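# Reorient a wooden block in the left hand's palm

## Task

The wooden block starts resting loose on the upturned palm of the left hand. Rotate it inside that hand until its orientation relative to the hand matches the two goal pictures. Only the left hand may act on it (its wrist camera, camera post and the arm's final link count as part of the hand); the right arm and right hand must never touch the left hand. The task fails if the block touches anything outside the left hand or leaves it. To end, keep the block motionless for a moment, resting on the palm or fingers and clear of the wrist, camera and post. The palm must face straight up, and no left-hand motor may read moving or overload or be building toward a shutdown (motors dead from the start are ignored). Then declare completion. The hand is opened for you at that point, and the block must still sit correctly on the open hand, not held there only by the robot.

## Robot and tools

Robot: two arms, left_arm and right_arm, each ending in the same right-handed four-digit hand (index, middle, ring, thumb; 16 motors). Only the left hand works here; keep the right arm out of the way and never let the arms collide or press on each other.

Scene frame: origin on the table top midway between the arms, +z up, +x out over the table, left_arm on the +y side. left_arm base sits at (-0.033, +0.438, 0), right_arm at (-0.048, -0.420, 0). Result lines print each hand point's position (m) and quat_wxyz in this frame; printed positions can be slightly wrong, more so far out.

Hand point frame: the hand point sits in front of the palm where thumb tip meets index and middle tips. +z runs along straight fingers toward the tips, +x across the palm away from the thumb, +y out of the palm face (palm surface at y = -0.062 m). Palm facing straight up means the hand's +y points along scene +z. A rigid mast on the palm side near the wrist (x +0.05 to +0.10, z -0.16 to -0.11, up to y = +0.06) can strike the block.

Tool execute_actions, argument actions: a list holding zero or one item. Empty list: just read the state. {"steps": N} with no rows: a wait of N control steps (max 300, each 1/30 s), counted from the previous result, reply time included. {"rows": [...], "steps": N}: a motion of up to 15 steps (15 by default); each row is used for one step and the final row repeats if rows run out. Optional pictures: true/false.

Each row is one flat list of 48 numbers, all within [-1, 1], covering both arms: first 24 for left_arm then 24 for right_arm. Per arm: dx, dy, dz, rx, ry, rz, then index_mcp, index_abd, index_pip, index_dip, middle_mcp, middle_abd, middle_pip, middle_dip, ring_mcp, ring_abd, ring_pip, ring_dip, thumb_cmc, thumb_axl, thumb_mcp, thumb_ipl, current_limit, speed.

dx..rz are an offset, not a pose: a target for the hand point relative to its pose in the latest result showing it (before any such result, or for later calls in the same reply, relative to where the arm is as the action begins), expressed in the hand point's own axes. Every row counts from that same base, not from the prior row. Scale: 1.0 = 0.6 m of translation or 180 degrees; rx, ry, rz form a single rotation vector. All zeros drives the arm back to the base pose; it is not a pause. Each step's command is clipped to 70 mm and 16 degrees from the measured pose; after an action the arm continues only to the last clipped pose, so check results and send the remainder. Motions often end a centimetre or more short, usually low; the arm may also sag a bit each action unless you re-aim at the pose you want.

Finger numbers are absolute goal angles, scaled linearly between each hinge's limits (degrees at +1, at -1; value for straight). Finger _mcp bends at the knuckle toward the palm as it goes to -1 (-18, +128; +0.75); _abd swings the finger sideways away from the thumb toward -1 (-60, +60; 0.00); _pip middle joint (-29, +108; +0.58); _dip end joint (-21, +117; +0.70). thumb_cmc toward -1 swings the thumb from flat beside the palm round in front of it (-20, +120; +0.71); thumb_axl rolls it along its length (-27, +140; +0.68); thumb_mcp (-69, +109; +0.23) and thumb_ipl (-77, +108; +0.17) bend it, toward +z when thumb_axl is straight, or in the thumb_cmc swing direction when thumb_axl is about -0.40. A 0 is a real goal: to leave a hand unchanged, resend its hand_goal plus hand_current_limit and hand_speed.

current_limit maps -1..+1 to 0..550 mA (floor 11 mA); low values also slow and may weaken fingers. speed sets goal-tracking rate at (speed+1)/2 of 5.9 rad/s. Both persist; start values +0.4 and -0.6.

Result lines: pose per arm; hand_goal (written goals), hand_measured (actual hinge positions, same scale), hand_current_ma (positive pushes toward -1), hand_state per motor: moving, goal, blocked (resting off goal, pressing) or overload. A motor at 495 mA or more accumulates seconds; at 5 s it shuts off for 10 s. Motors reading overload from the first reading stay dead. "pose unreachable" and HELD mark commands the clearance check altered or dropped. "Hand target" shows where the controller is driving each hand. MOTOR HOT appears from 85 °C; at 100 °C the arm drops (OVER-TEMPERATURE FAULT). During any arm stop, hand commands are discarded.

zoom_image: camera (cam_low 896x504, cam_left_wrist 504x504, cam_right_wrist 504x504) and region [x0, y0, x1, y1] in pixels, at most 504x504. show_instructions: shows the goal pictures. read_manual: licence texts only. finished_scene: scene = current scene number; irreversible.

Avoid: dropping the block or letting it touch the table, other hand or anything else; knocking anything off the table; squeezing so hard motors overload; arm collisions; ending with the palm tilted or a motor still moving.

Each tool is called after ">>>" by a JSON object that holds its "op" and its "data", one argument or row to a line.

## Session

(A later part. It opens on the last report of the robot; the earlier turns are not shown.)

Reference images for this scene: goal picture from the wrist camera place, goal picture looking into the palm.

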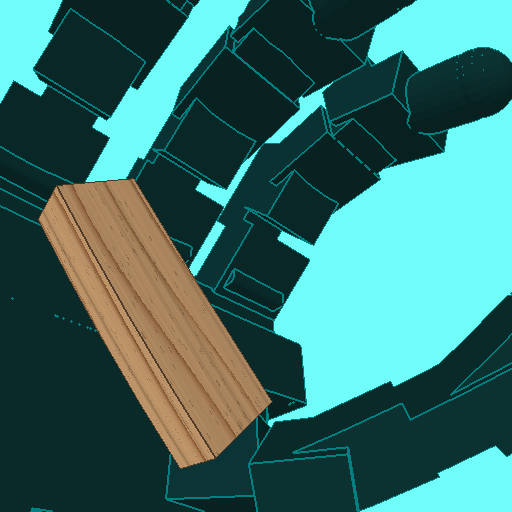

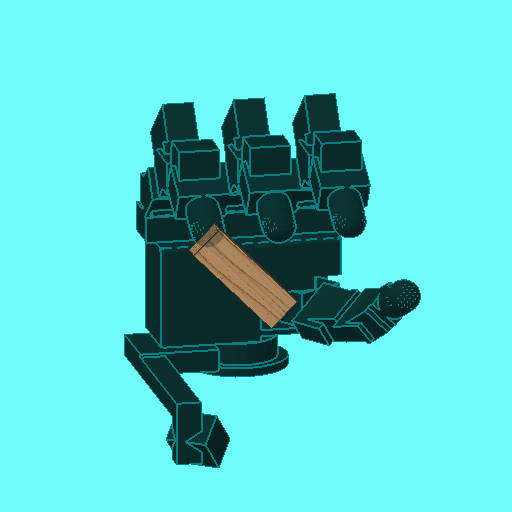

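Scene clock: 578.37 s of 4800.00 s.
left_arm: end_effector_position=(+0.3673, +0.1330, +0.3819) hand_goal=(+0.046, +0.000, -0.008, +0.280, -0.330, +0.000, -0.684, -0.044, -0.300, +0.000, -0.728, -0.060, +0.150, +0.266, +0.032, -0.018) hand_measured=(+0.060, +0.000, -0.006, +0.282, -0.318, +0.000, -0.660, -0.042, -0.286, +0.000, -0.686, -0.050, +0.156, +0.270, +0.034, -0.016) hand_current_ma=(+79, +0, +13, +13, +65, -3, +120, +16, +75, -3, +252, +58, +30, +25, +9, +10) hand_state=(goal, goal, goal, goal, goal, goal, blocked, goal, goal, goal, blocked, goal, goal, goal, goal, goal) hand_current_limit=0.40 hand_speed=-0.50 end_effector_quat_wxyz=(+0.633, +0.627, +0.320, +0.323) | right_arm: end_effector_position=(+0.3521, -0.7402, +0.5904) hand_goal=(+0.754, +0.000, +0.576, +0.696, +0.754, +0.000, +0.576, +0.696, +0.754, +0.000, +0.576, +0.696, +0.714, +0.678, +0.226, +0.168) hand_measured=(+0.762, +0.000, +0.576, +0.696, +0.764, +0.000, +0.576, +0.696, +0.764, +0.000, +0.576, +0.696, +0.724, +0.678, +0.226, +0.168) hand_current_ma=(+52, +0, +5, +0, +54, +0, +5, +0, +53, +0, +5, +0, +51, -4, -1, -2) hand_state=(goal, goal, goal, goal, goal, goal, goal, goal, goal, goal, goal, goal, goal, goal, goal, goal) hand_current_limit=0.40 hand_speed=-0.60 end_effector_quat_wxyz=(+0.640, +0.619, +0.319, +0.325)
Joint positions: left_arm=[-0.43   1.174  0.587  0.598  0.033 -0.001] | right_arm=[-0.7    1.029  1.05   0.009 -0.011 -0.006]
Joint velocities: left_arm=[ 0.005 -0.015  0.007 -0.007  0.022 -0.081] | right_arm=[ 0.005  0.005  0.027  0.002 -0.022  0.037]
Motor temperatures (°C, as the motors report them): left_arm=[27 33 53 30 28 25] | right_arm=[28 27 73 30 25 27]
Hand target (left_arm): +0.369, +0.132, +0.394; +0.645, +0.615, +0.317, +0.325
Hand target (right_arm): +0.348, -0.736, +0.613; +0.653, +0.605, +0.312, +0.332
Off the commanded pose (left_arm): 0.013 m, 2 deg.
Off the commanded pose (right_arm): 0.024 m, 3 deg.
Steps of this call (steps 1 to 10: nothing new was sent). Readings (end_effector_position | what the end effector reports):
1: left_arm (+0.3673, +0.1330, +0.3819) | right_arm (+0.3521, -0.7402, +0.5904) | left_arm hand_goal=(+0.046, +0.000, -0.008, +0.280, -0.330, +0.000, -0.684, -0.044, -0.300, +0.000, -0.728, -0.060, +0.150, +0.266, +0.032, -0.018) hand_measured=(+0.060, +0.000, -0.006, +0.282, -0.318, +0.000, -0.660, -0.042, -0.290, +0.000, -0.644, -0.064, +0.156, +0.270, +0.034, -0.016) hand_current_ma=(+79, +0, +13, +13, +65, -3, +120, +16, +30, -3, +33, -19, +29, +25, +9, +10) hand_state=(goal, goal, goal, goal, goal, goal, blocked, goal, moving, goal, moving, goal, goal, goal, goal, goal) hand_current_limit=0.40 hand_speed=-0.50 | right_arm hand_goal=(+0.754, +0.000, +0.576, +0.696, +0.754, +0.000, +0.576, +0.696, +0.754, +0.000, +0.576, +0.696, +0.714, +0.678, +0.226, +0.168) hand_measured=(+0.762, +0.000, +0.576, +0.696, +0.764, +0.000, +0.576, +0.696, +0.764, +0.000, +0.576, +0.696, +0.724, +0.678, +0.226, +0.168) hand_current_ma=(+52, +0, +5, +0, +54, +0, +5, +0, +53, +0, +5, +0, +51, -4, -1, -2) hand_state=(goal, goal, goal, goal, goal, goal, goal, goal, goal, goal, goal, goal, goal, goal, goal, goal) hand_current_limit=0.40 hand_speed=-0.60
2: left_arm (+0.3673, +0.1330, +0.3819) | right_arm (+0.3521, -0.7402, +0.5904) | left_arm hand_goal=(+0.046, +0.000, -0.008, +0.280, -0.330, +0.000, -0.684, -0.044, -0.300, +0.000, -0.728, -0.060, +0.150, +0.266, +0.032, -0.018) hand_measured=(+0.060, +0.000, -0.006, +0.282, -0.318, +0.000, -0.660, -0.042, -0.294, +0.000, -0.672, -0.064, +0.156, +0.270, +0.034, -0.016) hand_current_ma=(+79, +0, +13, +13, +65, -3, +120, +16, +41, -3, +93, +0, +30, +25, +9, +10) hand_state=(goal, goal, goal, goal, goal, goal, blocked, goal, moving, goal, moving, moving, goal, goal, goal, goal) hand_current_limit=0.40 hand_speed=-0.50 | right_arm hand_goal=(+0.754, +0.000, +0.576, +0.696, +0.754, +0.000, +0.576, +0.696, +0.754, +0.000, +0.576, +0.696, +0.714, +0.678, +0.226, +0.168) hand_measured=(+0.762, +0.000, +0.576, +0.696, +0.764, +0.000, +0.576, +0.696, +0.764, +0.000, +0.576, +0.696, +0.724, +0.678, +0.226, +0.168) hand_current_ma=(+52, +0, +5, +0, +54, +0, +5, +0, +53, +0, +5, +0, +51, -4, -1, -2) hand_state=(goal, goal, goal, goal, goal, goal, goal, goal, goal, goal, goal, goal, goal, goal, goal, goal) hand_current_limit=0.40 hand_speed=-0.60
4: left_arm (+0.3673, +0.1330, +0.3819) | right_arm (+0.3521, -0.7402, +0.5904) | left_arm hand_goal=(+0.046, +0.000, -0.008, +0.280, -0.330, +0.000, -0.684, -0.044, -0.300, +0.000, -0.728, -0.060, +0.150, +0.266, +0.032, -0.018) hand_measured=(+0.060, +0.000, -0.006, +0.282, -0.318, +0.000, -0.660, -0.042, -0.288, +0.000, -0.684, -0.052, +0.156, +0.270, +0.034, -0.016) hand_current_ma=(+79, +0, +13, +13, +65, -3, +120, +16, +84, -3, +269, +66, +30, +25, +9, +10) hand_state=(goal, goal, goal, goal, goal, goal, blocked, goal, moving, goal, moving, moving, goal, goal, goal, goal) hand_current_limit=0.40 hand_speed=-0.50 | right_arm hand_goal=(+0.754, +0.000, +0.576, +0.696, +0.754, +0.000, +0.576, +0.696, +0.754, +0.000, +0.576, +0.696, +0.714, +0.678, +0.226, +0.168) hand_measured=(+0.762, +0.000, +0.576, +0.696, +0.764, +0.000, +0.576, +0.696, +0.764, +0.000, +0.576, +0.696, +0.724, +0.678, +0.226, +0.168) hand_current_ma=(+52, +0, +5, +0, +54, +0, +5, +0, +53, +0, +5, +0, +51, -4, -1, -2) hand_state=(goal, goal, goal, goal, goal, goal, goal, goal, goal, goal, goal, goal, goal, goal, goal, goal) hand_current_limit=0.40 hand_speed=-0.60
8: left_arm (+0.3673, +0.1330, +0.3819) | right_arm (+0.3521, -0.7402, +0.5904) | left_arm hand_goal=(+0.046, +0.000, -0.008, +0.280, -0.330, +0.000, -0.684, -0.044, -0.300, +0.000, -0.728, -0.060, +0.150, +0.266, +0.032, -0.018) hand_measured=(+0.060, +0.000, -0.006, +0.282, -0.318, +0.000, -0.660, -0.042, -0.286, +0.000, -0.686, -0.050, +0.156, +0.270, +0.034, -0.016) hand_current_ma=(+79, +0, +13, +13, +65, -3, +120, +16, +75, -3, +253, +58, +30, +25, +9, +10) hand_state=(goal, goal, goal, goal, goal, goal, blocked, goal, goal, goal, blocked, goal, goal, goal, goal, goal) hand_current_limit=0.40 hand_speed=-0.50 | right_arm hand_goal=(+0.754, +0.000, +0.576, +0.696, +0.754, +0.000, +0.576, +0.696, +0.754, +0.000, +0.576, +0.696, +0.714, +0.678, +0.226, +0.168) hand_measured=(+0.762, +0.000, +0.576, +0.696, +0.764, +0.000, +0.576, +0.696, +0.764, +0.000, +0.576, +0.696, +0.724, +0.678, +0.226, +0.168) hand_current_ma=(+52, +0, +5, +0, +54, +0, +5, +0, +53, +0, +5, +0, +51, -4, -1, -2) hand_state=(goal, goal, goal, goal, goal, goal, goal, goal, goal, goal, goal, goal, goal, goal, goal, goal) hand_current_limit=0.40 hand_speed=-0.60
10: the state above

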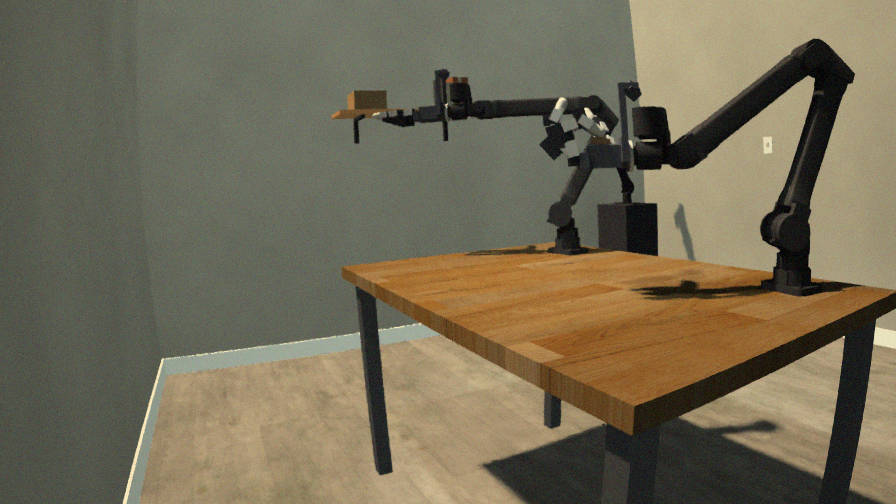

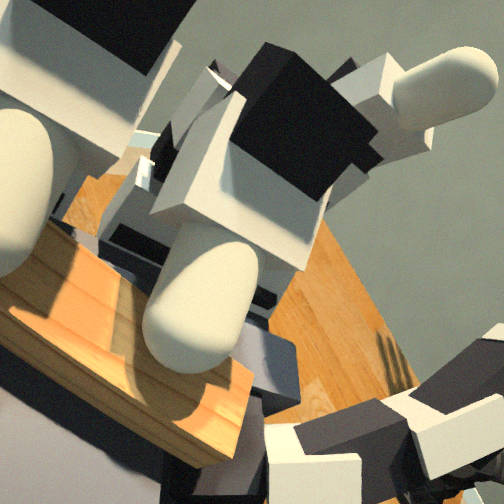

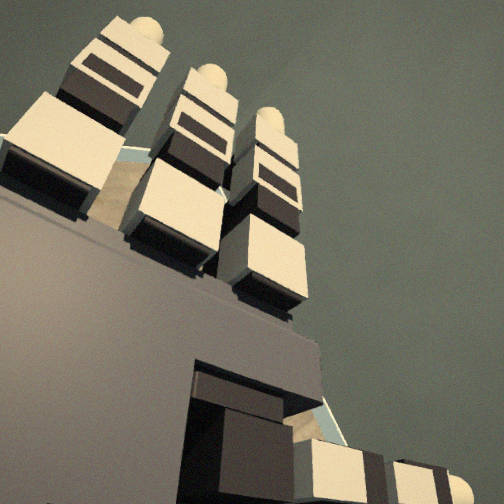

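>>> {"op": "execute_actions", "data": {
  "actions": [
    {"rows": [
[-0.0005,0.0205,0.0041,-0.0107,0,-0.003, 0.046,0,-0.008,0.28, -0.336,0,-0.680,-0.043, -0.282,-0.006,-0.740,-0.067, 0.150,0.266,0.032,-0.018, 0.4,-0.5, 0.0003,0.0393,-0.0075,-0.0139,0,0, 0.754,0,0.576,0.696, 0.754,0,0.576,0.696, 0.754,0,0.576,0.696, 0.714,0.678,0.226,0.168, 0.4,-0.6],
[-0.0005,0.0205,0.0041,-0.0107,0,-0.003, 0.046,0,-0.008,0.28, -0.342,0,-0.674,-0.042, -0.265,-0.013,-0.751,-0.074, 0.150,0.266,0.032,-0.018, 0.4,-0.5, 0.0003,0.0393,-0.0075,-0.0139,0,0, 0.754,0,0.576,0.696, 0.754,0,0.576,0.696, 0.754,0,0.576,0.696, 0.714,0.678,0.226,0.168, 0.4,-0.6],
[-0.0005,0.0205,0.0041,-0.0107,0,-0.003, 0.046,0,-0.008,0.28, -0.349,0,-0.669,-0.042, -0.247,-0.019,-0.763,-0.081, 0.150,0.266,0.032,-0.018, 0.4,-0.5, 0.0003,0.0393,-0.0075,-0.0139,0,0, 0.754,0,0.576,0.696, 0.754,0,0.576,0.696, 0.754,0,0.576,0.696, 0.714,0.678,0.226,0.168, 0.4,-0.6],
[-0.0005,0.0205,0.0041,-0.0107,0,-0.003, 0.046,0,-0.008,0.28, -0.355,0,-0.663,-0.041, -0.230,-0.028,-0.773,-0.089, 0.150,0.266,0.032,-0.018, 0.4,-0.5, 0.0003,0.0393,-0.0075,-0.0139,0,0, 0.754,0,0.576,0.696, 0.754,0,0.576,0.696, 0.754,0,0.576,0.696, 0.714,0.678,0.226,0.168, 0.4,-0.6],
[-0.0005,0.0205,0.0041,-0.0107,0,-0.003, 0.046,0,-0.008,0.28, -0.361,0,-0.658,-0.040, -0.213,-0.039,-0.781,-0.099, 0.150,0.266,0.032,-0.018, 0.4,-0.5, 0.0003,0.0393,-0.0075,-0.0139,0,0, 0.754,0,0.576,0.696, 0.754,0,0.576,0.696, 0.754,0,0.576,0.696, 0.714,0.678,0.226,0.168, 0.4,-0.6],
[-0.0005,0.0205,0.0041,-0.0107,0,-0.003, 0.046,0,-0.008,0.28, -0.367,0,-0.652,-0.039, -0.196,-0.050,-0.789,-0.108, 0.150,0.266,0.032,-0.018, 0.4,-0.5, 0.0003,0.0393,-0.0075,-0.0139,0,0, 0.754,0,0.576,0.696, 0.754,0,0.576,0.696, 0.754,0,0.576,0.696, 0.714,0.678,0.226,0.168, 0.4,-0.6],
[-0.0005,0.0205,0.0041,-0.0107,0,-0.003, 0.046,0,-0.008,0.28, -0.374,0,-0.647,-0.039, -0.179,-0.061,-0.797,-0.118, 0.150,0.266,0.032,-0.018, 0.4,-0.5, 0.0003,0.0393,-0.0075,-0.0139,0,0, 0.754,0,0.576,0.696, 0.754,0,0.576,0.696, 0.754,0,0.576,0.696, 0.714,0.678,0.226,0.168, 0.4,-0.6],
[-0.0005,0.0205,0.0041,-0.0107,0,-0.003, 0.046,0,-0.008,0.28, -0.380,0,-0.642,-0.038, -0.163,-0.076,-0.804,-0.128, 0.150,0.266,0.032,-0.018, 0.4,-0.5, 0.0003,0.0393,-0.0075,-0.0139,0,0, 0.754,0,0.576,0.696, 0.754,0,0.576,0.696, 0.754,0,0.576,0.696, 0.714,0.678,0.226,0.168, 0.4,-0.6],
[-0.0005,0.0205,0.0041,-0.0107,0,-0.003, 0.046,0,-0.008,0.28, -0.386,0,-0.636,-0.037, -0.147,-0.091,-0.810,-0.139, 0.150,0.266,0.032,-0.018, 0.4,-0.5, 0.0003,0.0393,-0.0075,-0.0139,0,0, 0.754,0,0.576,0.696, 0.754,0,0.576,0.696, 0.754,0,0.576,0.696, 0.714,0.678,0.226,0.168, 0.4,-0.6],
[-0.0005,0.0205,0.0041,-0.0107,0,-0.003, 0.046,0,-0.008,0.28, -0.392,0,-0.631,-0.036, -0.131,-0.106,-0.817,-0.149, 0.150,0.266,0.032,-0.018, 0.4,-0.5, 0.0003,0.0393,-0.0075,-0.0139,0,0, 0.754,0,0.576,0.696, 0.754,0,0.576,0.696, 0.754,0,0.576,0.696, 0.714,0.678,0.226,0.168, 0.4,-0.6],
[-0.0005,0.0205,0.0041,-0.0107,0,-0.003, 0.046,0,-0.008,0.28, -0.398,0,-0.625,-0.035, -0.116,-0.122,-0.823,-0.159, 0.150,0.266,0.032,-0.018, 0.4,-0.5, 0.0003,0.0393,-0.0075,-0.0139,0,0, 0.754,0,0.576,0.696, 0.754,0,0.576,0.696, 0.754,0,0.576,0.696, 0.714,0.678,0.226,0.168, 0.4,-0.6],
[-0.0005,0.0205,0.0041,-0.0107,0,-0.003, 0.046,0,-0.008,0.28, -0.405,0,-0.620,-0.035, -0.101,-0.140,-0.828,-0.170, 0.150,0.266,0.032,-0.018, 0.4,-0.5, 0.0003,0.0393,-0.0075,-0.0139,0,0, 0.754,0,0.576,0.696, 0.754,0,0.576,0.696, 0.754,0,0.576,0.696, 0.714,0.678,0.226,0.168, 0.4,-0.6],
[-0.0005,0.0205,0.0041,-0.0107,0,-0.003, 0.046,0,-0.008,0.28, -0.411,0,-0.614,-0.034, -0.086,-0.159,-0.834,-0.180, 0.150,0.266,0.032,-0.018, 0.4,-0.5, 0.0003,0.0393,-0.0075,-0.0139,0,0, 0.754,0,0.576,0.696, 0.754,0,0.576,0.696, 0.754,0,0.576,0.696, 0.714,0.678,0.226,0.168, 0.4,-0.6],
[-0.0005,0.0205,0.0041,-0.0107,0,-0.003, 0.046,0,-0.008,0.28, -0.417,0,-0.609,-0.033, -0.071,-0.177,-0.839,-0.191, 0.150,0.266,0.032,-0.018, 0.4,-0.5, 0.0003,0.0393,-0.0075,-0.0139,0,0, 0.754,0,0.576,0.696, 0.754,0,0.576,0.696, 0.754,0,0.576,0.696, 0.714,0.678,0.226,0.168, 0.4,-0.6]
], "steps": 15}
  ],
  "pictures": false
}}

>>> {"op": "execute_actions", "data": {
  "actions": [
    {"steps": 10}
  ]
}}

>>> {"op": "zoom_image", "data": {
  "camera": "cam_left_wrist",
  "region": [0, 150, 336, 504]
}}

Scene clock: 638.87 s of 4800.00 s.
left_arm: end_effector_position=(+0.3674, +0.1331, +0.3819) hand_goal=(+0.046, +0.000, -0.008, +0.280, -0.416, +0.000, -0.608, -0.032, -0.070, -0.176, -0.838, -0.190, +0.150, +0.266, +0.032, -0.018) hand_measured=(+0.060, +0.000, -0.006, +0.282, -0.376, +0.000, -0.610, -0.032, -0.084, -0.142, -0.794, -0.150, +0.156, +0.270, +0.034, -0.016) hand_current_ma=(+79, +0, +13, +13, +169, -3, +28, +6, +42, +34, +229, +153, +30, +25, +9, +10) hand_state=(goal, goal, goal, goal, moving, goal, moving, goal, moving, moving, moving, moving, goal, goal, goal, goal) hand_current_limit=0.40 hand_speed=-0.50 end_effector_quat_wxyz=(+0.633, +0.626, +0.320, +0.323) | right_arm: end_effector_position=(+0.3521, -0.7402, +0.5904) hand_goal=(+0.754, +0.000, +0.576, +0.696, +0.754, +0.000, +0.576, +0.696, +0.754, +0.000, +0.576, +0.696, +0.714, +0.678, +0.226, +0.168) hand_measured=(+0.762, +0.000, +0.576, +0.696, +0.764, +0.000, +0.576, +0.696, +0.764, +0.000, +0.576, +0.696, +0.724, +0.678, +0.226, +0.168) hand_current_ma=(+52, +0, +5, +0, +54, +0, +5, +0, +53, +0, +5, +0, +51, -4, -1, -2) hand_state=(goal, goal, goal, goal, goal, goal, goal, goal, goal, goal, goal, goal, goal, goal, goal, goal) hand_current_limit=0.40 hand_speed=-0.60 end_effector_quat_wxyz=(+0.640, +0.619, +0.319, +0.325)
Joint positions: left_arm=[-0.43   1.174  0.587  0.598  0.033 -0.001] | right_arm=[-0.7    1.029  1.05   0.009 -0.011 -0.006]
Joint velocities: left_arm=[-0.005 -0.024 -0.012  0.002 -0.022 -0.051] | right_arm=[-0.015 -0.005  0.002  0.017  0.037 -0.022]
Motor temperatures (°C, as the motors report them): left_arm=[27 33 53 30 28 25] | right_arm=[28 27 74 30 25 27]
Hand target (left_arm): +0.369, +0.132, +0.394; +0.645, +0.614, +0.317, +0.325
Hand target (right_arm): +0.348, -0.736, +0.613; +0.653, +0.605, +0.312, +0.332
Off the commanded pose (left_arm): 0.013 m, 2 deg.
Off the commanded pose (right_arm): 0.024 m, 3 deg.
Steps of this call (steps 1 to 1800: nothing new was sent; steps 1801 to 1815: all 15 steps of this action). Readings (end_effector_position | what the end effector reports):
1801: left_arm (+0.3673, +0.1330, +0.3819) | right_arm (+0.3521, -0.7402, +0.5904) | left_arm hand_goal=(+0.046, +0.000, -0.008, +0.280, -0.336, +0.000, -0.680, -0.042, -0.282, -0.006, -0.740, -0.066, +0.150, +0.266, +0.032, -0.018) hand_measured=(+0.060, +0.000, -0.006, +0.282, -0.318, +0.000, -0.660, -0.042, -0.286, +0.000, -0.686, -0.050, +0.156, +0.270, +0.034, -0.016) hand_current_ma=(+79, +0, +13, +13, +65, -3, +120, +16, +75, -3, +252, +58, +30, +25, +9, +10) hand_state=(goal, goal, goal, goal, moving, goal, moving, moving, moving, moving, moving, moving, goal, goal, goal, goal) hand_current_limit=0.40 hand_speed=-0.50 | right_arm hand_goal=(+0.754, +0.000, +0.576, +0.696, +0.754, +0.000, +0.576, +0.696, +0.754, +0.000, +0.576, +0.696, +0.714, +0.678, +0.226, +0.168) hand_measured=(+0.762, +0.000, +0.576, +0.696, +0.764, +0.000, +0.576, +0.696, +0.764, +0.000, +0.576, +0.696, +0.724, +0.678, +0.226, +0.168) hand_current_ma=(+52, +0, +5, +0, +54, +0, +5, +0, +53, +0, +5, +0, +51, -4, -1, -2) hand_state=(goal, goal, goal, goal, goal, goal, goal, goal, goal, goal, goal, goal, goal, goal, goal, goal) hand_current_limit=0.40 hand_speed=-0.60
1802: left_arm (+0.3674, +0.1331, +0.3819) | right_arm (+0.3521, -0.7402, +0.5904) | left_arm hand_goal=(+0.046, +0.000, -0.008, +0.280, -0.342, +0.000, -0.674, -0.042, -0.264, -0.012, -0.750, -0.074, +0.150, +0.266, +0.032, -0.018) hand_measured=(+0.060, +0.000, -0.006, +0.282, -0.318, +0.000, -0.660, -0.042, -0.286, +0.000, -0.686, -0.050, +0.156, +0.270, +0.034, -0.016) hand_current_ma=(+79, +0, +13, +13, +81, -3, +110, +11, +39, +10, +276, +75, +30, +25, +9, +10) hand_state=(goal, goal, goal, goal, moving, goal, moving, goal, moving, moving, moving, moving, goal, goal, goal, goal) hand_current_limit=0.40 hand_speed=-0.50 | right_arm hand_goal=(+0.754, +0.000, +0.576, +0.696, +0.754, +0.000, +0.576, +0.696, +0.754, +0.000, +0.576, +0.696, +0.714, +0.678, +0.226, +0.168) hand_measured=(+0.762, +0.000, +0.576, +0.696, +0.764, +0.000, +0.576, +0.696, +0.764, +0.000, +0.576, +0.696, +0.724, +0.678, +0.226, +0.168) hand_current_ma=(+52, +0, +5, +0, +54, +0, +5, +0, +53, +0, +5, +0, +51, -4, -1, -2) hand_state=(goal, goal, goal, goal, goal, goal, goal, goal, goal, goal, goal, goal, goal, goal, goal, goal) hand_current_limit=0.40 hand_speed=-0.60
1804: left_arm (+0.3674, +0.1331, +0.3819) | right_arm (+0.3521, -0.7402, +0.5904) | left_arm hand_goal=(+0.046, +0.000, -0.008, +0.280, -0.354, +0.000, -0.662, -0.040, -0.230, -0.028, -0.772, -0.088, +0.150, +0.266, +0.032, -0.018) hand_measured=(+0.060, +0.000, -0.006, +0.282, -0.318, +0.000, -0.660, -0.040, -0.262, -0.006, -0.706, -0.052, +0.156, +0.270, +0.034, -0.016) hand_current_ma=(+79, +0, +13, +13, +149, -3, +44, +10, +39, +22, +231, +143, +30, +25, +9, +10) hand_state=(goal, goal, goal, goal, moving, goal, moving, moving, moving, moving, moving, moving, goal, goal, goal, goal) hand_current_limit=0.40 hand_speed=-0.50 | right_arm hand_goal=(+0.754, +0.000, +0.576, +0.696, +0.754, +0.000, +0.576, +0.696, +0.754, +0.000, +0.576, +0.696, +0.714, +0.678, +0.226, +0.168) hand_measured=(+0.762, +0.000, +0.576, +0.696, +0.764, +0.000, +0.576, +0.696, +0.764, +0.000, +0.576, +0.696, +0.724, +0.678, +0.226, +0.168) hand_current_ma=(+52, +0, +5, +0, +54, +0, +5, +0, +53, +0, +5, +0, +51, -4, -1, -2) hand_state=(goal, goal, goal, goal, goal, goal, goal, goal, goal, goal, goal, goal, goal, goal, goal, goal) hand_current_limit=0.40 hand_speed=-0.60
1808: left_arm (+0.3674, +0.1331, +0.3819) | right_arm (+0.3521, -0.7402, +0.5904) | left_arm hand_goal=(+0.046, +0.000, -0.008, +0.280, -0.380, +0.000, -0.642, -0.038, -0.162, -0.076, -0.804, -0.128, +0.150, +0.266, +0.032, -0.018) hand_measured=(+0.060, +0.000, -0.006, +0.282, -0.334, +0.000, -0.648, -0.038, -0.194, -0.038, -0.746, -0.080, +0.156, +0.270, +0.034, -0.016) hand_current_ma=(+79, +0, +13, +13, +165, -3, +26, +10, +43, +35, +228, +147, +30, +25, +9, +10) hand_state=(goal, goal, goal, goal, moving, goal, moving, moving, moving, moving, moving, moving, goal, goal, goal, goal) hand_current_limit=0.40 hand_speed=-0.50 | right_arm hand_goal=(+0.754, +0.000, +0.576, +0.696, +0.754, +0.000, +0.576, +0.696, +0.754, +0.000, +0.576, +0.696, +0.714, +0.678, +0.226, +0.168) hand_measured=(+0.762, +0.000, +0.576, +0.696, +0.764, +0.000, +0.576, +0.696, +0.764, +0.000, +0.576, +0.696, +0.724, +0.678, +0.226, +0.168) hand_current_ma=(+52, +0, +5, +0, +54, +0, +5, +0, +53, +0, +5, +0, +51, -4, -1, -2) hand_state=(goal, goal, goal, goal, goal, goal, goal, goal, goal, goal, goal, goal, goal, goal, goal, goal) hand_current_limit=0.40 hand_speed=-0.60
1815: the state above

Scene clock: 639.20 s of 4800.00 s.
left_arm: end_effector_position=(+0.3674, +0.1331, +0.3819) hand_goal=(+0.046, +0.000, -0.008, +0.280, -0.416, +0.000, -0.608, -0.032, -0.070, -0.176, -0.838, -0.190, +0.150, +0.266, +0.032, -0.018) hand_measured=(+0.060, +0.000, -0.006, +0.282, -0.386, +0.000, -0.602, -0.030, -0.060, -0.174, -0.802, -0.166, +0.156, +0.270, +0.034, -0.016) hand_current_ma=(+79, +0, +13, +13, +160, -3, +33, +7, +58, +8, +215, +139, +30, +25, +9, +10) hand_state=(goal, goal, goal, goal, blocked, goal, goal, goal, goal, goal, blocked, blocked, goal, goal, goal, goal) hand_current_limit=0.40 hand_speed=-0.50 end_effector_quat_wxyz=(+0.633, +0.626, +0.320, +0.323) | right_arm: end_effector_position=(+0.3521, -0.7402, +0.5904) hand_goal=(+0.754, +0.000, +0.576, +0.696, +0.754, +0.000, +0.576, +0.696, +0.754, +0.000, +0.576, +0.696, +0.714, +0.678, +0.226, +0.168) hand_measured=(+0.762, +0.000, +0.576, +0.696, +0.764, +0.000, +0.576, +0.696, +0.764, +0.000, +0.576, +0.696, +0.724, +0.678, +0.226, +0.168) hand_current_ma=(+52, +0, +5, +0, +54, +0, +5, +0, +53, +0, +5, +0, +51, -4, -1, -2) hand_state=(goal, goal, goal, goal, goal, goal, goal, goal, goal, goal, goal, goal, goal, goal, goal, goal) hand_current_limit=0.40 hand_speed=-0.60 end_effector_quat_wxyz=(+0.640, +0.619, +0.319, +0.325)
Joint positions: left_arm=[-0.43   1.174  0.587  0.598  0.033 -0.001] | right_arm=[-0.7    1.029  1.05   0.009 -0.011 -0.006]
Joint velocities: left_arm=[ 0.005 -0.015  0.012 -0.002 -0.022 -0.051] | right_arm=[-0.015 -0.015 -0.007  0.007  0.007  0.051]
Motor temperatures (°C, as the motors report them): left_arm=[27 33 53 30 28 25] | right_arm=[28 27 74 30 25 27]
Hand target (left_arm): +0.369, +0.132, +0.394; +0.645, +0.614, +0.317, +0.325
Hand target (right_arm): +0.348, -0.736, +0.613; +0.653, +0.605, +0.312, +0.332
Off the commanded pose (left_arm): 0.013 m, 2 deg.
Off the commanded pose (right_arm): 0.024 m, 3 deg.
Steps of this call (steps 1 to 10: nothing new was sent). Readings (end_effector_position | what the end effector reports):
1: left_arm (+0.3674, +0.1331, +0.3819) | right_arm (+0.3521, -0.7402, +0.5904) | left_arm hand_goal=(+0.046, +0.000, -0.008, +0.280, -0.416, +0.000, -0.608, -0.032, -0.070, -0.176, -0.838, -0.190, +0.150, +0.266, +0.032, -0.018) hand_measured=(+0.060, +0.000, -0.006, +0.282, -0.382, +0.000, -0.606, -0.032, -0.070, -0.160, -0.798, -0.160, +0.156, +0.270, +0.034, -0.016) hand_current_ma=(+79, +0, +13, +13, +155, -3, +35, +7, +68, +1, +210, +131, +30, +25, +9, +10) hand_state=(goal, goal, goal, goal, moving, goal, moving, moving, moving, moving, moving, moving, goal, goal, goal, goal) hand_current_limit=0.40 hand_speed=-0.50 | right_arm hand_goal=(+0.754, +0.000, +0.576, +0.696, +0.754, +0.000, +0.576, +0.696, +0.754, +0.000, +0.576, +0.696, +0.714, +0.678, +0.226, +0.168) hand_measured=(+0.762, +0.000, +0.576, +0.696, +0.764, +0.000, +0.576, +0.696, +0.764, +0.000, +0.576, +0.696, +0.724, +0.678, +0.226, +0.168) hand_current_ma=(+52, +0, +5, +0, +54, +0, +5, +0, +53, +0, +5, +0, +51, -4, -1, -2) hand_state=(goal, goal, goal, goal, goal, goal, goal, goal, goal, goal, goal, goal, goal, goal, goal, goal) hand_current_limit=0.40 hand_speed=-0.60
2: left_arm (+0.3674, +0.1331, +0.3819) | right_arm (+0.3521, -0.7402, +0.5904) | left_arm hand_goal=(+0.046, +0.000, -0.008, +0.280, -0.416, +0.000, -0.608, -0.032, -0.070, -0.176, -0.838, -0.190, +0.150, +0.266, +0.032, -0.018) hand_measured=(+0.060, +0.000, -0.006, +0.282, -0.386, +0.000, -0.602, -0.032, -0.062, -0.170, -0.802, -0.164, +0.156, +0.270, +0.034, -0.016) hand_current_ma=(+79, +0, +13, +13, +158, -3, +34, +7, +63, +1, +212, +136, +30, +25, +9, +10) hand_state=(goal, goal, goal, goal, moving, goal, moving, goal, moving, moving, moving, moving, goal, goal, goal, goal) hand_current_limit=0.40 hand_speed=-0.50 | right_arm hand_goal=(+0.754, +0.000, +0.576, +0.696, +0.754, +0.000, +0.576, +0.696, +0.754, +0.000, +0.576, +0.696, +0.714, +0.678, +0.226, +0.168) hand_measured=(+0.762, +0.000, +0.576, +0.696, +0.764, +0.000, +0.576, +0.696, +0.764, +0.000, +0.576, +0.696, +0.724, +0.678, +0.226, +0.168) hand_current_ma=(+52, +0, +5, +0, +54, +0, +5, +0, +53, +0, +5, +0, +51, -4, -1, -2) hand_state=(goal, goal, goal, goal, goal, goal, goal, goal, goal, goal, goal, goal, goal, goal, goal, goal) hand_current_limit=0.40 hand_speed=-0.60
4: left_arm (+0.3674, +0.1331, +0.3819) | right_arm (+0.3521, -0.7402, +0.5904) | left_arm hand_goal=(+0.046, +0.000, -0.008, +0.280, -0.416, +0.000, -0.608, -0.032, -0.070, -0.176, -0.838, -0.190, +0.150, +0.266, +0.032, -0.018) hand_measured=(+0.060, +0.000, -0.006, +0.282, -0.386, +0.000, -0.602, -0.030, -0.060, -0.174, -0.802, -0.166, +0.156, +0.270, +0.034, -0.016) hand_current_ma=(+79, +0, +13, +13, +160, -3, +33, +7, +58, +7, +215, +139, +30, +25, +9, +10) hand_state=(goal, goal, goal, goal, blocked, goal, goal, goal, goal, moving, blocked, blocked, goal, goal, goal, goal) hand_current_limit=0.40 hand_speed=-0.50 | right_arm hand_goal=(+0.754, +0.000, +0.576, +0.696, +0.754, +0.000, +0.576, +0.696, +0.754, +0.000, +0.576, +0.696, +0.714, +0.678, +0.226, +0.168) hand_measured=(+0.762, +0.000, +0.576, +0.696, +0.764, +0.000, +0.576, +0.696, +0.764, +0.000, +0.576, +0.696, +0.724, +0.678, +0.226, +0.168) hand_current_ma=(+52, +0, +5, +0, +54, +0, +5, +0, +53, +0, +5, +0, +51, -4, -1, -2) hand_state=(goal, goal, goal, goal, goal, goal, goal, goal, goal, goal, goal, goal, goal, goal, goal, goal) hand_current_limit=0.40 hand_speed=-0.60
8: left_arm (+0.3674, +0.1331, +0.3819) | right_arm (+0.3521, -0.7402, +0.5904) | left_arm hand_goal=(+0.046, +0.000, -0.008, +0.280, -0.416, +0.000, -0.608, -0.032, -0.070, -0.176, -0.838, -0.190, +0.150, +0.266, +0.032, -0.018) hand_measured=(+0.060, +0.000, -0.006, +0.282, -0.386, +0.000, -0.602, -0.030, -0.060, -0.174, -0.802, -0.166, +0.156, +0.270, +0.034, -0.016) hand_current_ma=(+79, +0, +13, +13, +160, -3, +33, +7, +58, +8, +215, +139, +30, +25, +9, +10) hand_state=(goal, goal, goal, goal, blocked, goal, goal, goal, goal, goal, blocked, blocked, goal, goal, goal, goal) hand_current_limit=0.40 hand_speed=-0.50 | right_arm hand_goal=(+0.754, +0.000, +0.576, +0.696, +0.754, +0.000, +0.576, +0.696, +0.754, +0.000, +0.576, +0.696, +0.714, +0.678, +0.226, +0.168) hand_measured=(+0.762, +0.000, +0.576, +0.696, +0.764, +0.000, +0.576, +0.696, +0.764, +0.000, +0.576, +0.696, +0.724, +0.678, +0.226, +0.168) hand_current_ma=(+52, +0, +5, +0, +54, +0, +5, +0, +53, +0, +5, +0, +51, -4, -1, -2) hand_state=(goal, goal, goal, goal, goal, goal, goal, goal, goal, goal, goal, goal, goal, goal, goal, goal) hand_current_limit=0.40 hand_speed=-0.60
10: the state above

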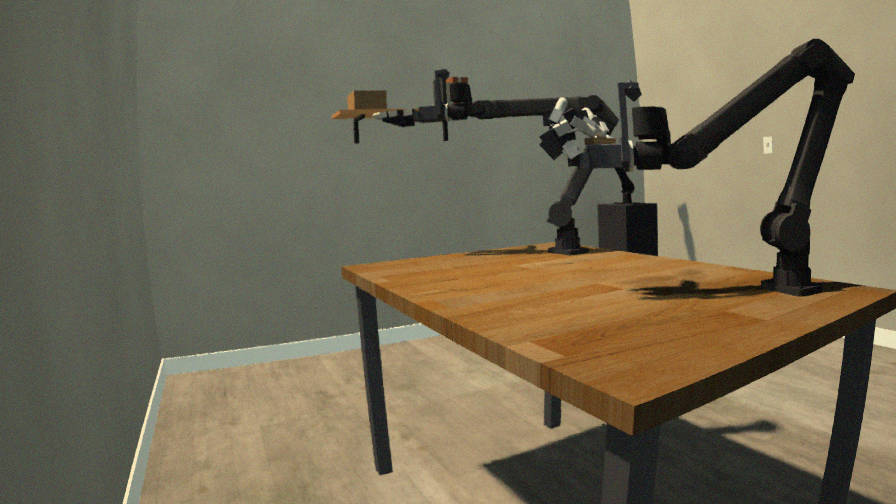

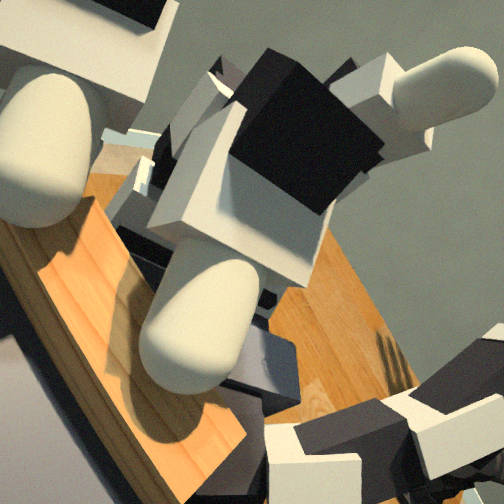

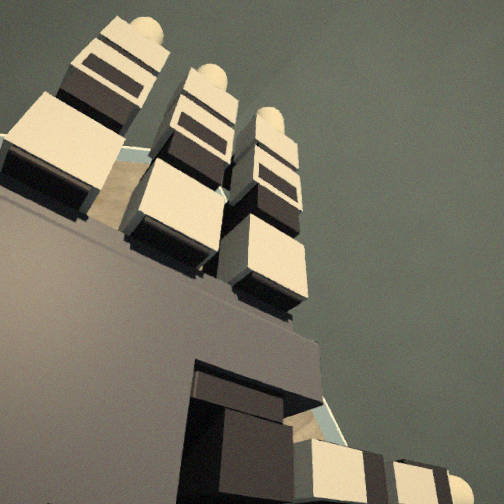

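Region (0, 150, 336, 504) of cam_left_wrist's 504x504 image, scaled by 1.424, with more detail than that image has; it fills the left 478 columns of this view, and the rest is white.

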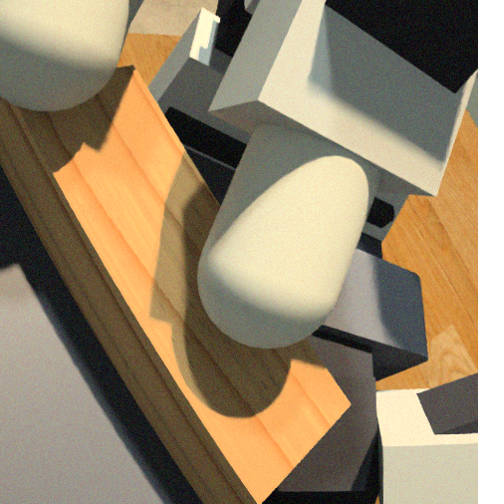

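>>> {"op": "execute_actions", "data": {
  "actions": [
    {"rows": [
[-0.0005,0.0205,0.0041,-0.0107,0,-0.003, 0.046,0,-0.008,0.28, -0.421,0,-0.606,-0.033, -0.068,-0.183,-0.839,-0.194, 0.150,0.266,0.032,-0.018, 0.4,-0.5, 0.0003,0.0393,-0.0075,-0.0139,0,0, 0.754,0,0.576,0.696, 0.754,0,0.576,0.696, 0.754,0,0.576,0.696, 0.714,0.678,0.226,0.168, 0.4,-0.6],
[-0.0005,0.0205,0.0041,-0.0107,0,-0.003, 0.046,0,-0.008,0.28, -0.424,0,-0.602,-0.032, -0.065,-0.188,-0.840,-0.197, 0.150,0.266,0.032,-0.018, 0.4,-0.5, 0.0003,0.0393,-0.0075,-0.0139,0,0, 0.754,0,0.576,0.696, 0.754,0,0.576,0.696, 0.754,0,0.576,0.696, 0.714,0.678,0.226,0.168, 0.4,-0.6],
[-0.0005,0.0205,0.0041,-0.0107,0,-0.003, 0.046,0,-0.008,0.28, -0.428,0,-0.599,-0.032, -0.061,-0.194,-0.840,-0.199, 0.150,0.266,0.032,-0.018, 0.4,-0.5, 0.0003,0.0393,-0.0075,-0.0139,0,0, 0.754,0,0.576,0.696, 0.754,0,0.576,0.696, 0.754,0,0.576,0.696, 0.714,0.678,0.226,0.168, 0.4,-0.6],
[-0.0005,0.0205,0.0041,-0.0107,0,-0.003, 0.046,0,-0.008,0.28, -0.431,0,-0.595,-0.031, -0.058,-0.199,-0.841,-0.202, 0.150,0.266,0.032,-0.018, 0.4,-0.5, 0.0003,0.0393,-0.0075,-0.0139,0,0, 0.754,0,0.576,0.696, 0.754,0,0.576,0.696, 0.754,0,0.576,0.696, 0.714,0.678,0.226,0.168, 0.4,-0.6],
[-0.0005,0.0205,0.0041,-0.0107,0,-0.003, 0.046,0,-0.008,0.28, -0.435,0,-0.592,-0.031, -0.055,-0.205,-0.841,-0.205, 0.150,0.266,0.032,-0.018, 0.4,-0.5, 0.0003,0.0393,-0.0075,-0.0139,0,0, 0.754,0,0.576,0.696, 0.754,0,0.576,0.696, 0.754,0,0.576,0.696, 0.714,0.678,0.226,0.168, 0.4,-0.6]
], "steps": 12}
  ]
}}

>>> {"op": "zoom_image", "data": {
  "camera": "cam_left_wrist",
  "region": [0, 150, 336, 504]
}}

Scene clock: 675.60 s of 4800.00 s.
left_arm: end_effector_position=(+0.3674, +0.1331, +0.3820) hand_goal=(+0.046, +0.000, -0.008, +0.280, -0.434, +0.000, -0.592, -0.030, -0.054, -0.204, -0.840, -0.204, +0.150, +0.266, +0.032, -0.018) hand_measured=(+0.060, +0.000, -0.006, +0.282, -0.402, +0.000, -0.586, -0.030, -0.044, -0.204, -0.806, -0.180, +0.156, +0.270, +0.034, -0.016) hand_current_ma=(+79, +0, +13, +13, +171, -3, +29, +1, +51, -1, +203, +140, +30, +25, +9, +10) hand_state=(goal, goal, goal, goal, blocked, goal, goal, goal, goal, goal, blocked, blocked, goal, goal, goal, goal) hand_current_limit=0.40 hand_speed=-0.50 end_effector_quat_wxyz=(+0.633, +0.626, +0.320, +0.323) | right_arm: end_effector_position=(+0.3521, -0.7402, +0.5904) hand_goal=(+0.754, +0.000, +0.576, +0.696, +0.754, +0.000, +0.576, +0.696, +0.754, +0.000, +0.576, +0.696, +0.714, +0.678, +0.226, +0.168) hand_measured=(+0.762, +0.000, +0.576, +0.696, +0.764, +0.000, +0.576, +0.696, +0.764, +0.000, +0.576, +0.696, +0.724, +0.678, +0.226, +0.168) hand_current_ma=(+52, +0, +5, +0, +54, +0, +5, +0, +53, +0, +5, +0, +51, -4, -1, -2) hand_state=(goal, goal, goal, goal, goal, goal, goal, goal, goal, goal, goal, goal, goal, goal, goal, goal) hand_current_limit=0.40 hand_speed=-0.60 end_effector_quat_wxyz=(+0.640, +0.619, +0.319, +0.325)
Joint positions: left_arm=[-0.43   1.174  0.587  0.598  0.033 -0.002] | right_arm=[-0.7    1.029  1.05   0.009 -0.011 -0.006]
Joint velocities: left_arm=[ 0.005 -0.005 -0.007  0.007  0.007  0.037] | right_arm=[ 0.005 -0.024  0.017 -0.002  0.007  0.007]
Motor temperatures (°C, as the motors report them): left_arm=[27 33 53 30 28 25] | right_arm=[28 27 74 30 25 27]
Hand target (left_arm): +0.369, +0.132, +0.394; +0.645, +0.614, +0.318, +0.325
Hand target (right_arm): +0.348, -0.736, +0.613; +0.653, +0.605, +0.312, +0.332
Off the commanded pose (left_arm): 0.013 m, 2 deg.
Off the commanded pose (right_arm): 0.024 m, 3 deg.
Steps of this call (steps 1 to 1080: nothing new was sent; steps 1081 to 1092: all 12 steps of this action). Readings (end_effector_position | what the end effector reports):
1081: left_arm (+0.3674, +0.1331, +0.3819) | right_arm (+0.3521, -0.7402, +0.5904) | left_arm hand_goal=(+0.046, +0.000, -0.008, +0.280, -0.420, +0.000, -0.606, -0.032, -0.068, -0.182, -0.838, -0.194, +0.150, +0.266, +0.032, -0.018) hand_measured=(+0.060, +0.000, -0.006, +0.282, -0.386, +0.000, -0.602, -0.030, -0.060, -0.174, -0.802, -0.166, +0.156, +0.270, +0.034, -0.016) hand_current_ma=(+79, +0, +13, +13, +160, -3, +33, +7, +58, +8, +215, +139, +30, +25, +9, +10) hand_state=(goal, goal, goal, goal, moving, goal, moving, goal, moving, moving, blocked, moving, goal, goal, goal, goal) hand_current_limit=0.40 hand_speed=-0.50 | right_arm hand_goal=(+0.754, +0.000, +0.576, +0.696, +0.754, +0.000, +0.576, +0.696, +0.754, +0.000, +0.576, +0.696, +0.714, +0.678, +0.226, +0.168) hand_measured=(+0.762, +0.000, +0.576, +0.696, +0.764, +0.000, +0.576, +0.696, +0.764, +0.000, +0.576, +0.696, +0.724, +0.678, +0.226, +0.168) hand_current_ma=(+52, +0, +5, +0, +54, +0, +5, +0, +53, +0, +5, +0, +51, -4, -1, -2) hand_state=(goal, goal, goal, goal, goal, goal, goal, goal, goal, goal, goal, goal, goal, goal, goal, goal) hand_current_limit=0.40 hand_speed=-0.60
1082: left_arm (+0.3674, +0.1331, +0.3819) | right_arm (+0.3521, -0.7402, +0.5904) | left_arm hand_goal=(+0.046, +0.000, -0.008, +0.280, -0.424, +0.000, -0.602, -0.032, -0.064, -0.188, -0.840, -0.196, +0.150, +0.266, +0.032, -0.018) hand_measured=(+0.060, +0.000, -0.006, +0.282, -0.386, +0.000, -0.602, -0.030, -0.060, -0.174, -0.802, -0.166, +0.156, +0.270, +0.034, -0.016) hand_current_ma=(+79, +0, +13, +13, +168, -3, +29, +7, +54, +17, +215, +147, +30, +25, +9, +10) hand_state=(goal, goal, goal, goal, moving, goal, moving, goal, moving, moving, moving, moving, goal, goal, goal, goal) hand_current_limit=0.40 hand_speed=-0.50 | right_arm hand_goal=(+0.754, +0.000, +0.576, +0.696, +0.754, +0.000, +0.576, +0.696, +0.754, +0.000, +0.576, +0.696, +0.714, +0.678, +0.226, +0.168) hand_measured=(+0.762, +0.000, +0.576, +0.696, +0.764, +0.000, +0.576, +0.696, +0.764, +0.000, +0.576, +0.696, +0.724, +0.678, +0.226, +0.168) hand_current_ma=(+52, +0, +5, +0, +54, +0, +5, +0, +53, +0, +5, +0, +51, -4, -1, -2) hand_state=(goal, goal, goal, goal, goal, goal, goal, goal, goal, goal, goal, goal, goal, goal, goal, goal) hand_current_limit=0.40 hand_speed=-0.60
1084: left_arm (+0.3674, +0.1331, +0.3819) | right_arm (+0.3521, -0.7402, +0.5904) | left_arm hand_goal=(+0.046, +0.000, -0.008, +0.280, -0.430, +0.000, -0.594, -0.030, -0.058, -0.198, -0.840, -0.202, +0.150, +0.266, +0.032, -0.018) hand_measured=(+0.060, +0.000, -0.006, +0.282, -0.390, +0.000, -0.598, -0.030, -0.056, -0.182, -0.804, -0.170, +0.156, +0.270, +0.034, -0.016) hand_current_ma=(+79, +0, +13, +13, +176, -3, +28, +7, +53, +13, +216, +142, +30, +25, +9, +10) hand_state=(goal, goal, goal, goal, moving, goal, moving, moving, moving, moving, moving, moving, goal, goal, goal, goal) hand_current_limit=0.40 hand_speed=-0.50 | right_arm hand_goal=(+0.754, +0.000, +0.576, +0.696, +0.754, +0.000, +0.576, +0.696, +0.754, +0.000, +0.576, +0.696, +0.714, +0.678, +0.226, +0.168) hand_measured=(+0.762, +0.000, +0.576, +0.696, +0.764, +0.000, +0.576, +0.696, +0.764, +0.000, +0.576, +0.696, +0.724, +0.678, +0.226, +0.168) hand_current_ma=(+52, +0, +5, +0, +54, +0, +5, +0, +53, +0, +5, +0, +51, -4, -1, -2) hand_state=(goal, goal, goal, goal, goal, goal, goal, goal, goal, goal, goal, goal, goal, goal, goal, goal) hand_current_limit=0.40 hand_speed=-0.60
1088: left_arm (+0.3674, +0.1331, +0.3820) | right_arm (+0.3521, -0.7402, +0.5904) | left_arm hand_goal=(+0.046, +0.000, -0.008, +0.280, -0.434, +0.000, -0.592, -0.030, -0.054, -0.204, -0.840, -0.204, +0.150, +0.266, +0.032, -0.018) hand_measured=(+0.060, +0.000, -0.006, +0.282, -0.402, +0.000, -0.586, -0.030, -0.046, -0.204, -0.806, -0.180, +0.156, +0.270, +0.034, -0.016) hand_current_ma=(+79, +0, +13, +13, +171, -3, +30, +1, +52, -3, +202, +139, +30, +25, +9, +10) hand_state=(goal, goal, goal, goal, moving, goal, moving, goal, moving, moving, blocked, moving, goal, goal, goal, goal) hand_current_limit=0.40 hand_speed=-0.50 | right_arm hand_goal=(+0.754, +0.000, +0.576, +0.696, +0.754, +0.000, +0.576, +0.696, +0.754, +0.000, +0.576, +0.696, +0.714, +0.678, +0.226, +0.168) hand_measured=(+0.762, +0.000, +0.576, +0.696, +0.764, +0.000, +0.576, +0.696, +0.764, +0.000, +0.576, +0.696, +0.724, +0.678, +0.226, +0.168) hand_current_ma=(+52, +0, +5, +0, +54, +0, +5, +0, +53, +0, +5, +0, +51, -4, -1, -2) hand_state=(goal, goal, goal, goal, goal, goal, goal, goal, goal, goal, goal, goal, goal, goal, goal, goal) hand_current_limit=0.40 hand_speed=-0.60
1092: the state above

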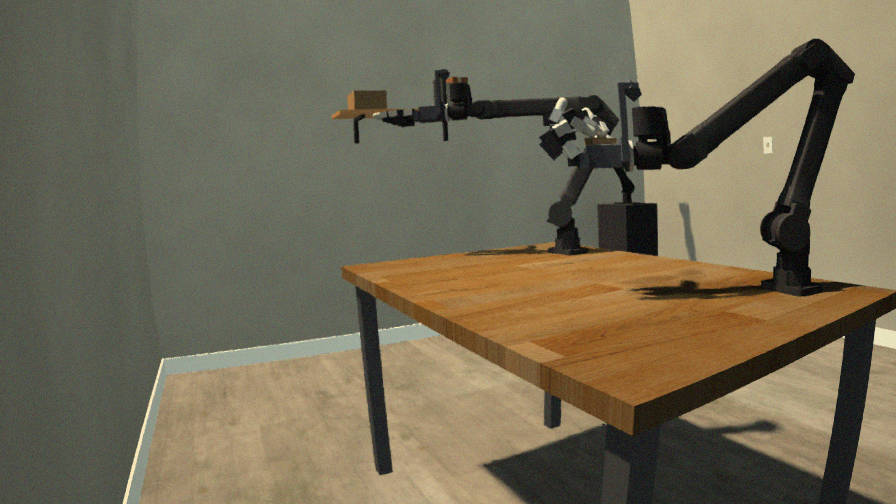

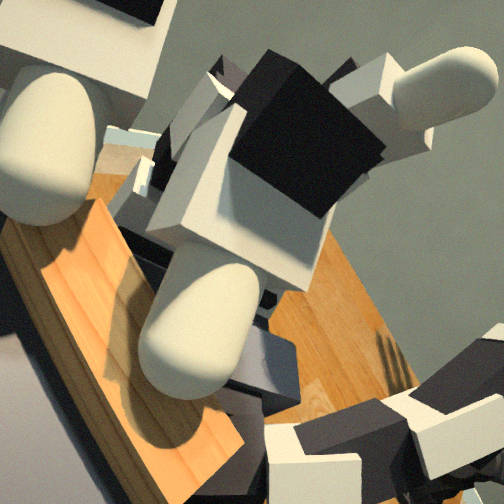

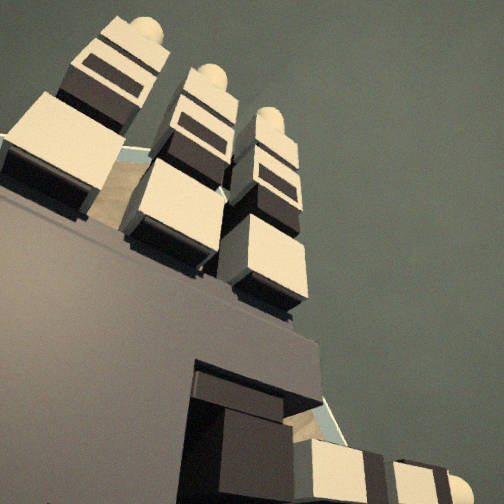

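Region (0, 150, 336, 504) of cam_left_wrist's 504x504 image, scaled by 1.424, with more detail than that image has; it fills the left 478 columns of this view, and the rest is white.

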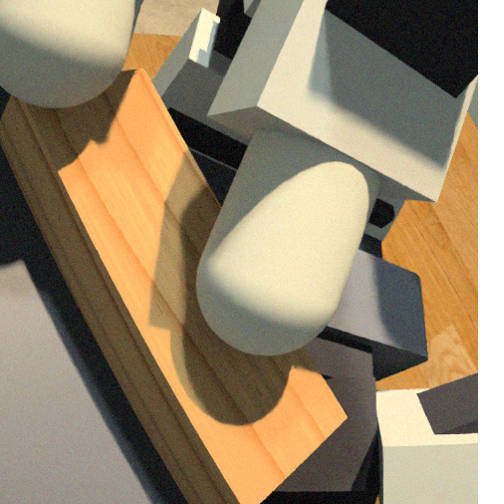

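>>> {"op": "execute_actions", "data": {
  "actions": []
}}

Scene clock: 691.37 s of 4800.00 s.
left_arm: end_effector_position=(+0.3674, +0.1331, +0.3820) hand_goal=(+0.046, +0.000, -0.008, +0.280, -0.434, +0.000, -0.592, -0.030, -0.054, -0.204, -0.840, -0.204, +0.150, +0.266, +0.032, -0.018) hand_measured=(+0.060, +0.000, -0.006, +0.282, -0.402, +0.000, -0.586, -0.030, -0.044, -0.204, -0.806, -0.180, +0.156, +0.270, +0.034, -0.016) hand_current_ma=(+79, +0, +13, +13, +171, -3, +29, +1, +51, -1, +203, +140, +30, +25, +9, +10) hand_state=(goal, goal, goal, goal, blocked, goal, goal, goal, goal, goal, blocked, blocked, goal, goal, goal, goal) hand_current_limit=0.40 hand_speed=-0.50 end_effector_quat_wxyz=(+0.633, +0.626, +0.320, +0.323) | right_arm: end_effector_position=(+0.3521, -0.7402, +0.5904) hand_goal=(+0.754, +0.000, +0.576, +0.696, +0.754, +0.000, +0.576, +0.696, +0.754, +0.000, +0.576, +0.696, +0.714, +0.678, +0.226, +0.168) hand_measured=(+0.762, +0.000, +0.576, +0.696, +0.764, +0.000, +0.576, +0.696, +0.764, +0.000, +0.576, +0.696, +0.724, +0.678, +0.226, +0.168) hand_current_ma=(+52, +0, +5, +0, +54, +0, +5, +0, +53, +0, +5, +0, +51, -4, -1, -2) hand_state=(goal, goal, goal, goal, goal, goal, goal, goal, goal, goal, goal, goal, goal, goal, goal, goal) hand_current_limit=0.40 hand_speed=-0.60 end_effector_quat_wxyz=(+0.640, +0.619, +0.319, +0.325)
Joint positions: left_arm=[-0.43   1.174  0.587  0.598  0.033 -0.002] | right_arm=[-0.7    1.029  1.05   0.009 -0.011 -0.006]
Joint velocities: left_arm=[ 0.005  0.005  0.002 -0.017 -0.007 -0.007] | right_arm=[-0.005 -0.005 -0.017 -0.007 -0.022 -0.007]
Motor temperatures (°C, as the motors report them): left_arm=[27 33 53 30 28 25] | right_arm=[28 27 75 30 25 27]
Hand target (left_arm): +0.369, +0.132, +0.394; +0.645, +0.614, +0.318, +0.325
Hand target (right_arm): +0.348, -0.736, +0.613; +0.653, +0.605, +0.312, +0.332
Off the commanded pose (left_arm): 0.013 m, 2 deg.
Off the commanded pose (right_arm): 0.024 m, 3 deg.
Steps of this call (steps 1 to 473: nothing new was sent). Readings (end_effector_position | what the end effector reports):
1: left_arm (+0.3674, +0.1331, +0.3820) | right_arm (+0.3521, -0.7402, +0.5904) | left_arm hand_goal=(+0.046, +0.000, -0.008, +0.280, -0.434, +0.000, -0.592, -0.030, -0.054, -0.204, -0.840, -0.204, +0.150, +0.266, +0.032, -0.018) hand_measured=(+0.060, +0.000, -0.006, +0.282, -0.402, +0.000, -0.586, -0.030, -0.044, -0.204, -0.806, -0.180, +0.156, +0.270, +0.034, -0.016) hand_current_ma=(+79, +0, +13, +13, +171, -3, +29, +1, +51, -1, +203, +140, +30, +25, +9, +10) hand_state=(goal, goal, goal, goal, blocked, goal, goal, goal, goal, goal, blocked, blocked, goal, goal, goal, goal) hand_current_limit=0.40 hand_speed=-0.50 | right_arm hand_goal=(+0.754, +0.000, +0.576, +0.696, +0.754, +0.000, +0.576, +0.696, +0.754, +0.000, +0.576, +0.696, +0.714, +0.678, +0.226, +0.168) hand_measured=(+0.762, +0.000, +0.576, +0.696, +0.764, +0.000, +0.576, +0.696, +0.764, +0.000, +0.576, +0.696, +0.724, +0.678, +0.226, +0.168) hand_current_ma=(+52, +0, +5, +0, +54, +0, +5, +0, +53, +0, +5, +0, +51, -4, -1, -2) hand_state=(goal, goal, goal, goal, goal, goal, goal, goal, goal, goal, goal, goal, goal, goal, goal, goal) hand_current_limit=0.40 hand_speed=-0.60
2: left_arm (+0.3674, +0.1331, +0.3820) | right_arm (+0.3521, -0.7402, +0.5904) | left_arm hand_goal=(+0.046, +0.000, -0.008, +0.280, -0.434, +0.000, -0.592, -0.030, -0.054, -0.204, -0.840, -0.204, +0.150, +0.266, +0.032, -0.018) hand_measured=(+0.060, +0.000, -0.006, +0.282, -0.402, +0.000, -0.586, -0.030, -0.044, -0.204, -0.806, -0.180, +0.156, +0.270, +0.034, -0.016) hand_current_ma=(+79, +0, +13, +13, +171, -3, +29, +1, +51, -1, +203, +140, +30, +25, +9, +10) hand_state=(goal, goal, goal, goal, blocked, goal, goal, goal, goal, goal, blocked, blocked, goal, goal, goal, goal) hand_current_limit=0.40 hand_speed=-0.50 | right_arm hand_goal=(+0.754, +0.000, +0.576, +0.696, +0.754, +0.000, +0.576, +0.696, +0.754, +0.000, +0.576, +0.696, +0.714, +0.678, +0.226, +0.168) hand_measured=(+0.762, +0.000, +0.576, +0.696, +0.764, +0.000, +0.576, +0.696, +0.764, +0.000, +0.576, +0.696, +0.724, +0.678, +0.226, +0.168) hand_current_ma=(+52, +0, +5, +0, +54, +0, +5, +0, +53, +0, +5, +0, +51, -4, -1, -2) hand_state=(goal, goal, goal, goal, goal, goal, goal, goal, goal, goal, goal, goal, goal, goal, goal, goal) hand_current_limit=0.40 hand_speed=-0.60
4: left_arm (+0.3674, +0.1331, +0.3820) | right_arm (+0.3521, -0.7402, +0.5904) | left_arm hand_goal=(+0.046, +0.000, -0.008, +0.280, -0.434, +0.000, -0.592, -0.030, -0.054, -0.204, -0.840, -0.204, +0.150, +0.266, +0.032, -0.018) hand_measured=(+0.060, +0.000, -0.006, +0.282, -0.402, +0.000, -0.586, -0.030, -0.044, -0.204, -0.806, -0.180, +0.156, +0.270, +0.034, -0.016) hand_current_ma=(+79, +0, +13, +13, +171, -3, +29, +1, +51, -1, +203, +140, +30, +25, +9, +10) hand_state=(goal, goal, goal, goal, blocked, goal, goal, goal, goal, goal, blocked, blocked, goal, goal, goal, goal) hand_current_limit=0.40 hand_speed=-0.50 | right_arm hand_goal=(+0.754, +0.000, +0.576, +0.696, +0.754, +0.000, +0.576, +0.696, +0.754, +0.000, +0.576, +0.696, +0.714, +0.678, +0.226, +0.168) hand_measured=(+0.762, +0.000, +0.576, +0.696, +0.764, +0.000, +0.576, +0.696, +0.764, +0.000, +0.576, +0.696, +0.724, +0.678, +0.226, +0.168) hand_current_ma=(+52, +0, +5, +0, +54, +0, +5, +0, +53, +0, +5, +0, +51, -4, -1, -2) hand_state=(goal, goal, goal, goal, goal, goal, goal, goal, goal, goal, goal, goal, goal, goal, goal, goal) hand_current_limit=0.40 hand_speed=-0.60
8: left_arm (+0.3674, +0.1331, +0.3820) | right_arm (+0.3521, -0.7402, +0.5904) | left_arm hand_goal=(+0.046, +0.000, -0.008, +0.280, -0.434, +0.000, -0.592, -0.030, -0.054, -0.204, -0.840, -0.204, +0.150, +0.266, +0.032, -0.018) hand_measured=(+0.060, +0.000, -0.006, +0.282, -0.402, +0.000, -0.586, -0.030, -0.044, -0.204, -0.806, -0.180, +0.156, +0.270, +0.034, -0.016) hand_current_ma=(+79, +0, +13, +13, +171, -3, +29, +1, +51, -1, +203, +140, +30, +25, +9, +10) hand_state=(goal, goal, goal, goal, blocked, goal, goal, goal, goal, goal, blocked, blocked, goal, goal, goal, goal) hand_current_limit=0.40 hand_speed=-0.50 | right_arm hand_goal=(+0.754, +0.000, +0.576, +0.696, +0.754, +0.000, +0.576, +0.696, +0.754, +0.000, +0.576, +0.696, +0.714, +0.678, +0.226, +0.168) hand_measured=(+0.762, +0.000, +0.576, +0.696, +0.764, +0.000, +0.576, +0.696, +0.764, +0.000, +0.576, +0.696, +0.724, +0.678, +0.226, +0.168) hand_current_ma=(+52, +0, +5, +0, +54, +0, +5, +0, +53, +0, +5, +0, +51, -4, -1, -2) hand_state=(goal, goal, goal, goal, goal, goal, goal, goal, goal, goal, goal, goal, goal, goal, goal, goal) hand_current_limit=0.40 hand_speed=-0.60
473: the state above

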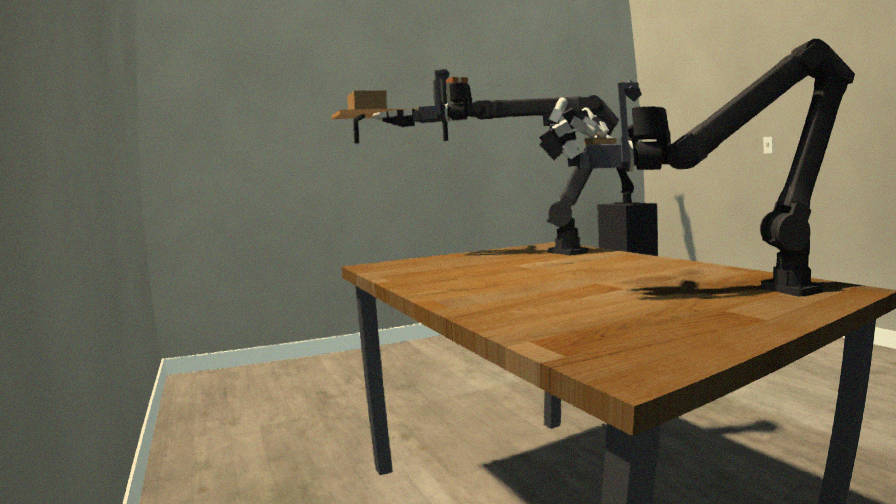

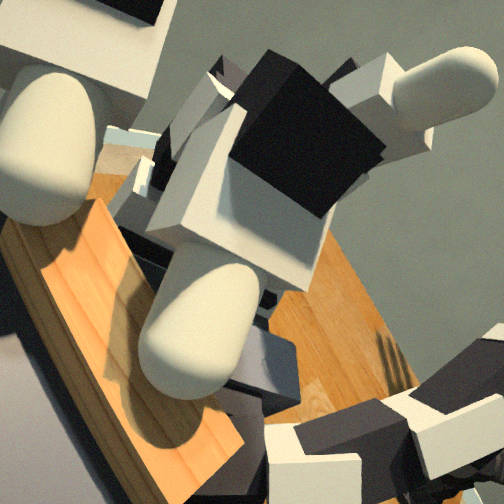

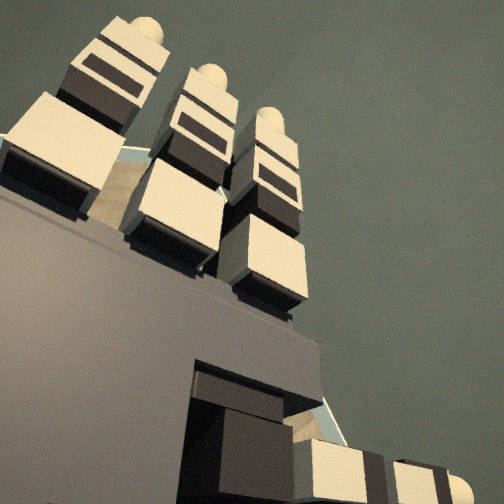

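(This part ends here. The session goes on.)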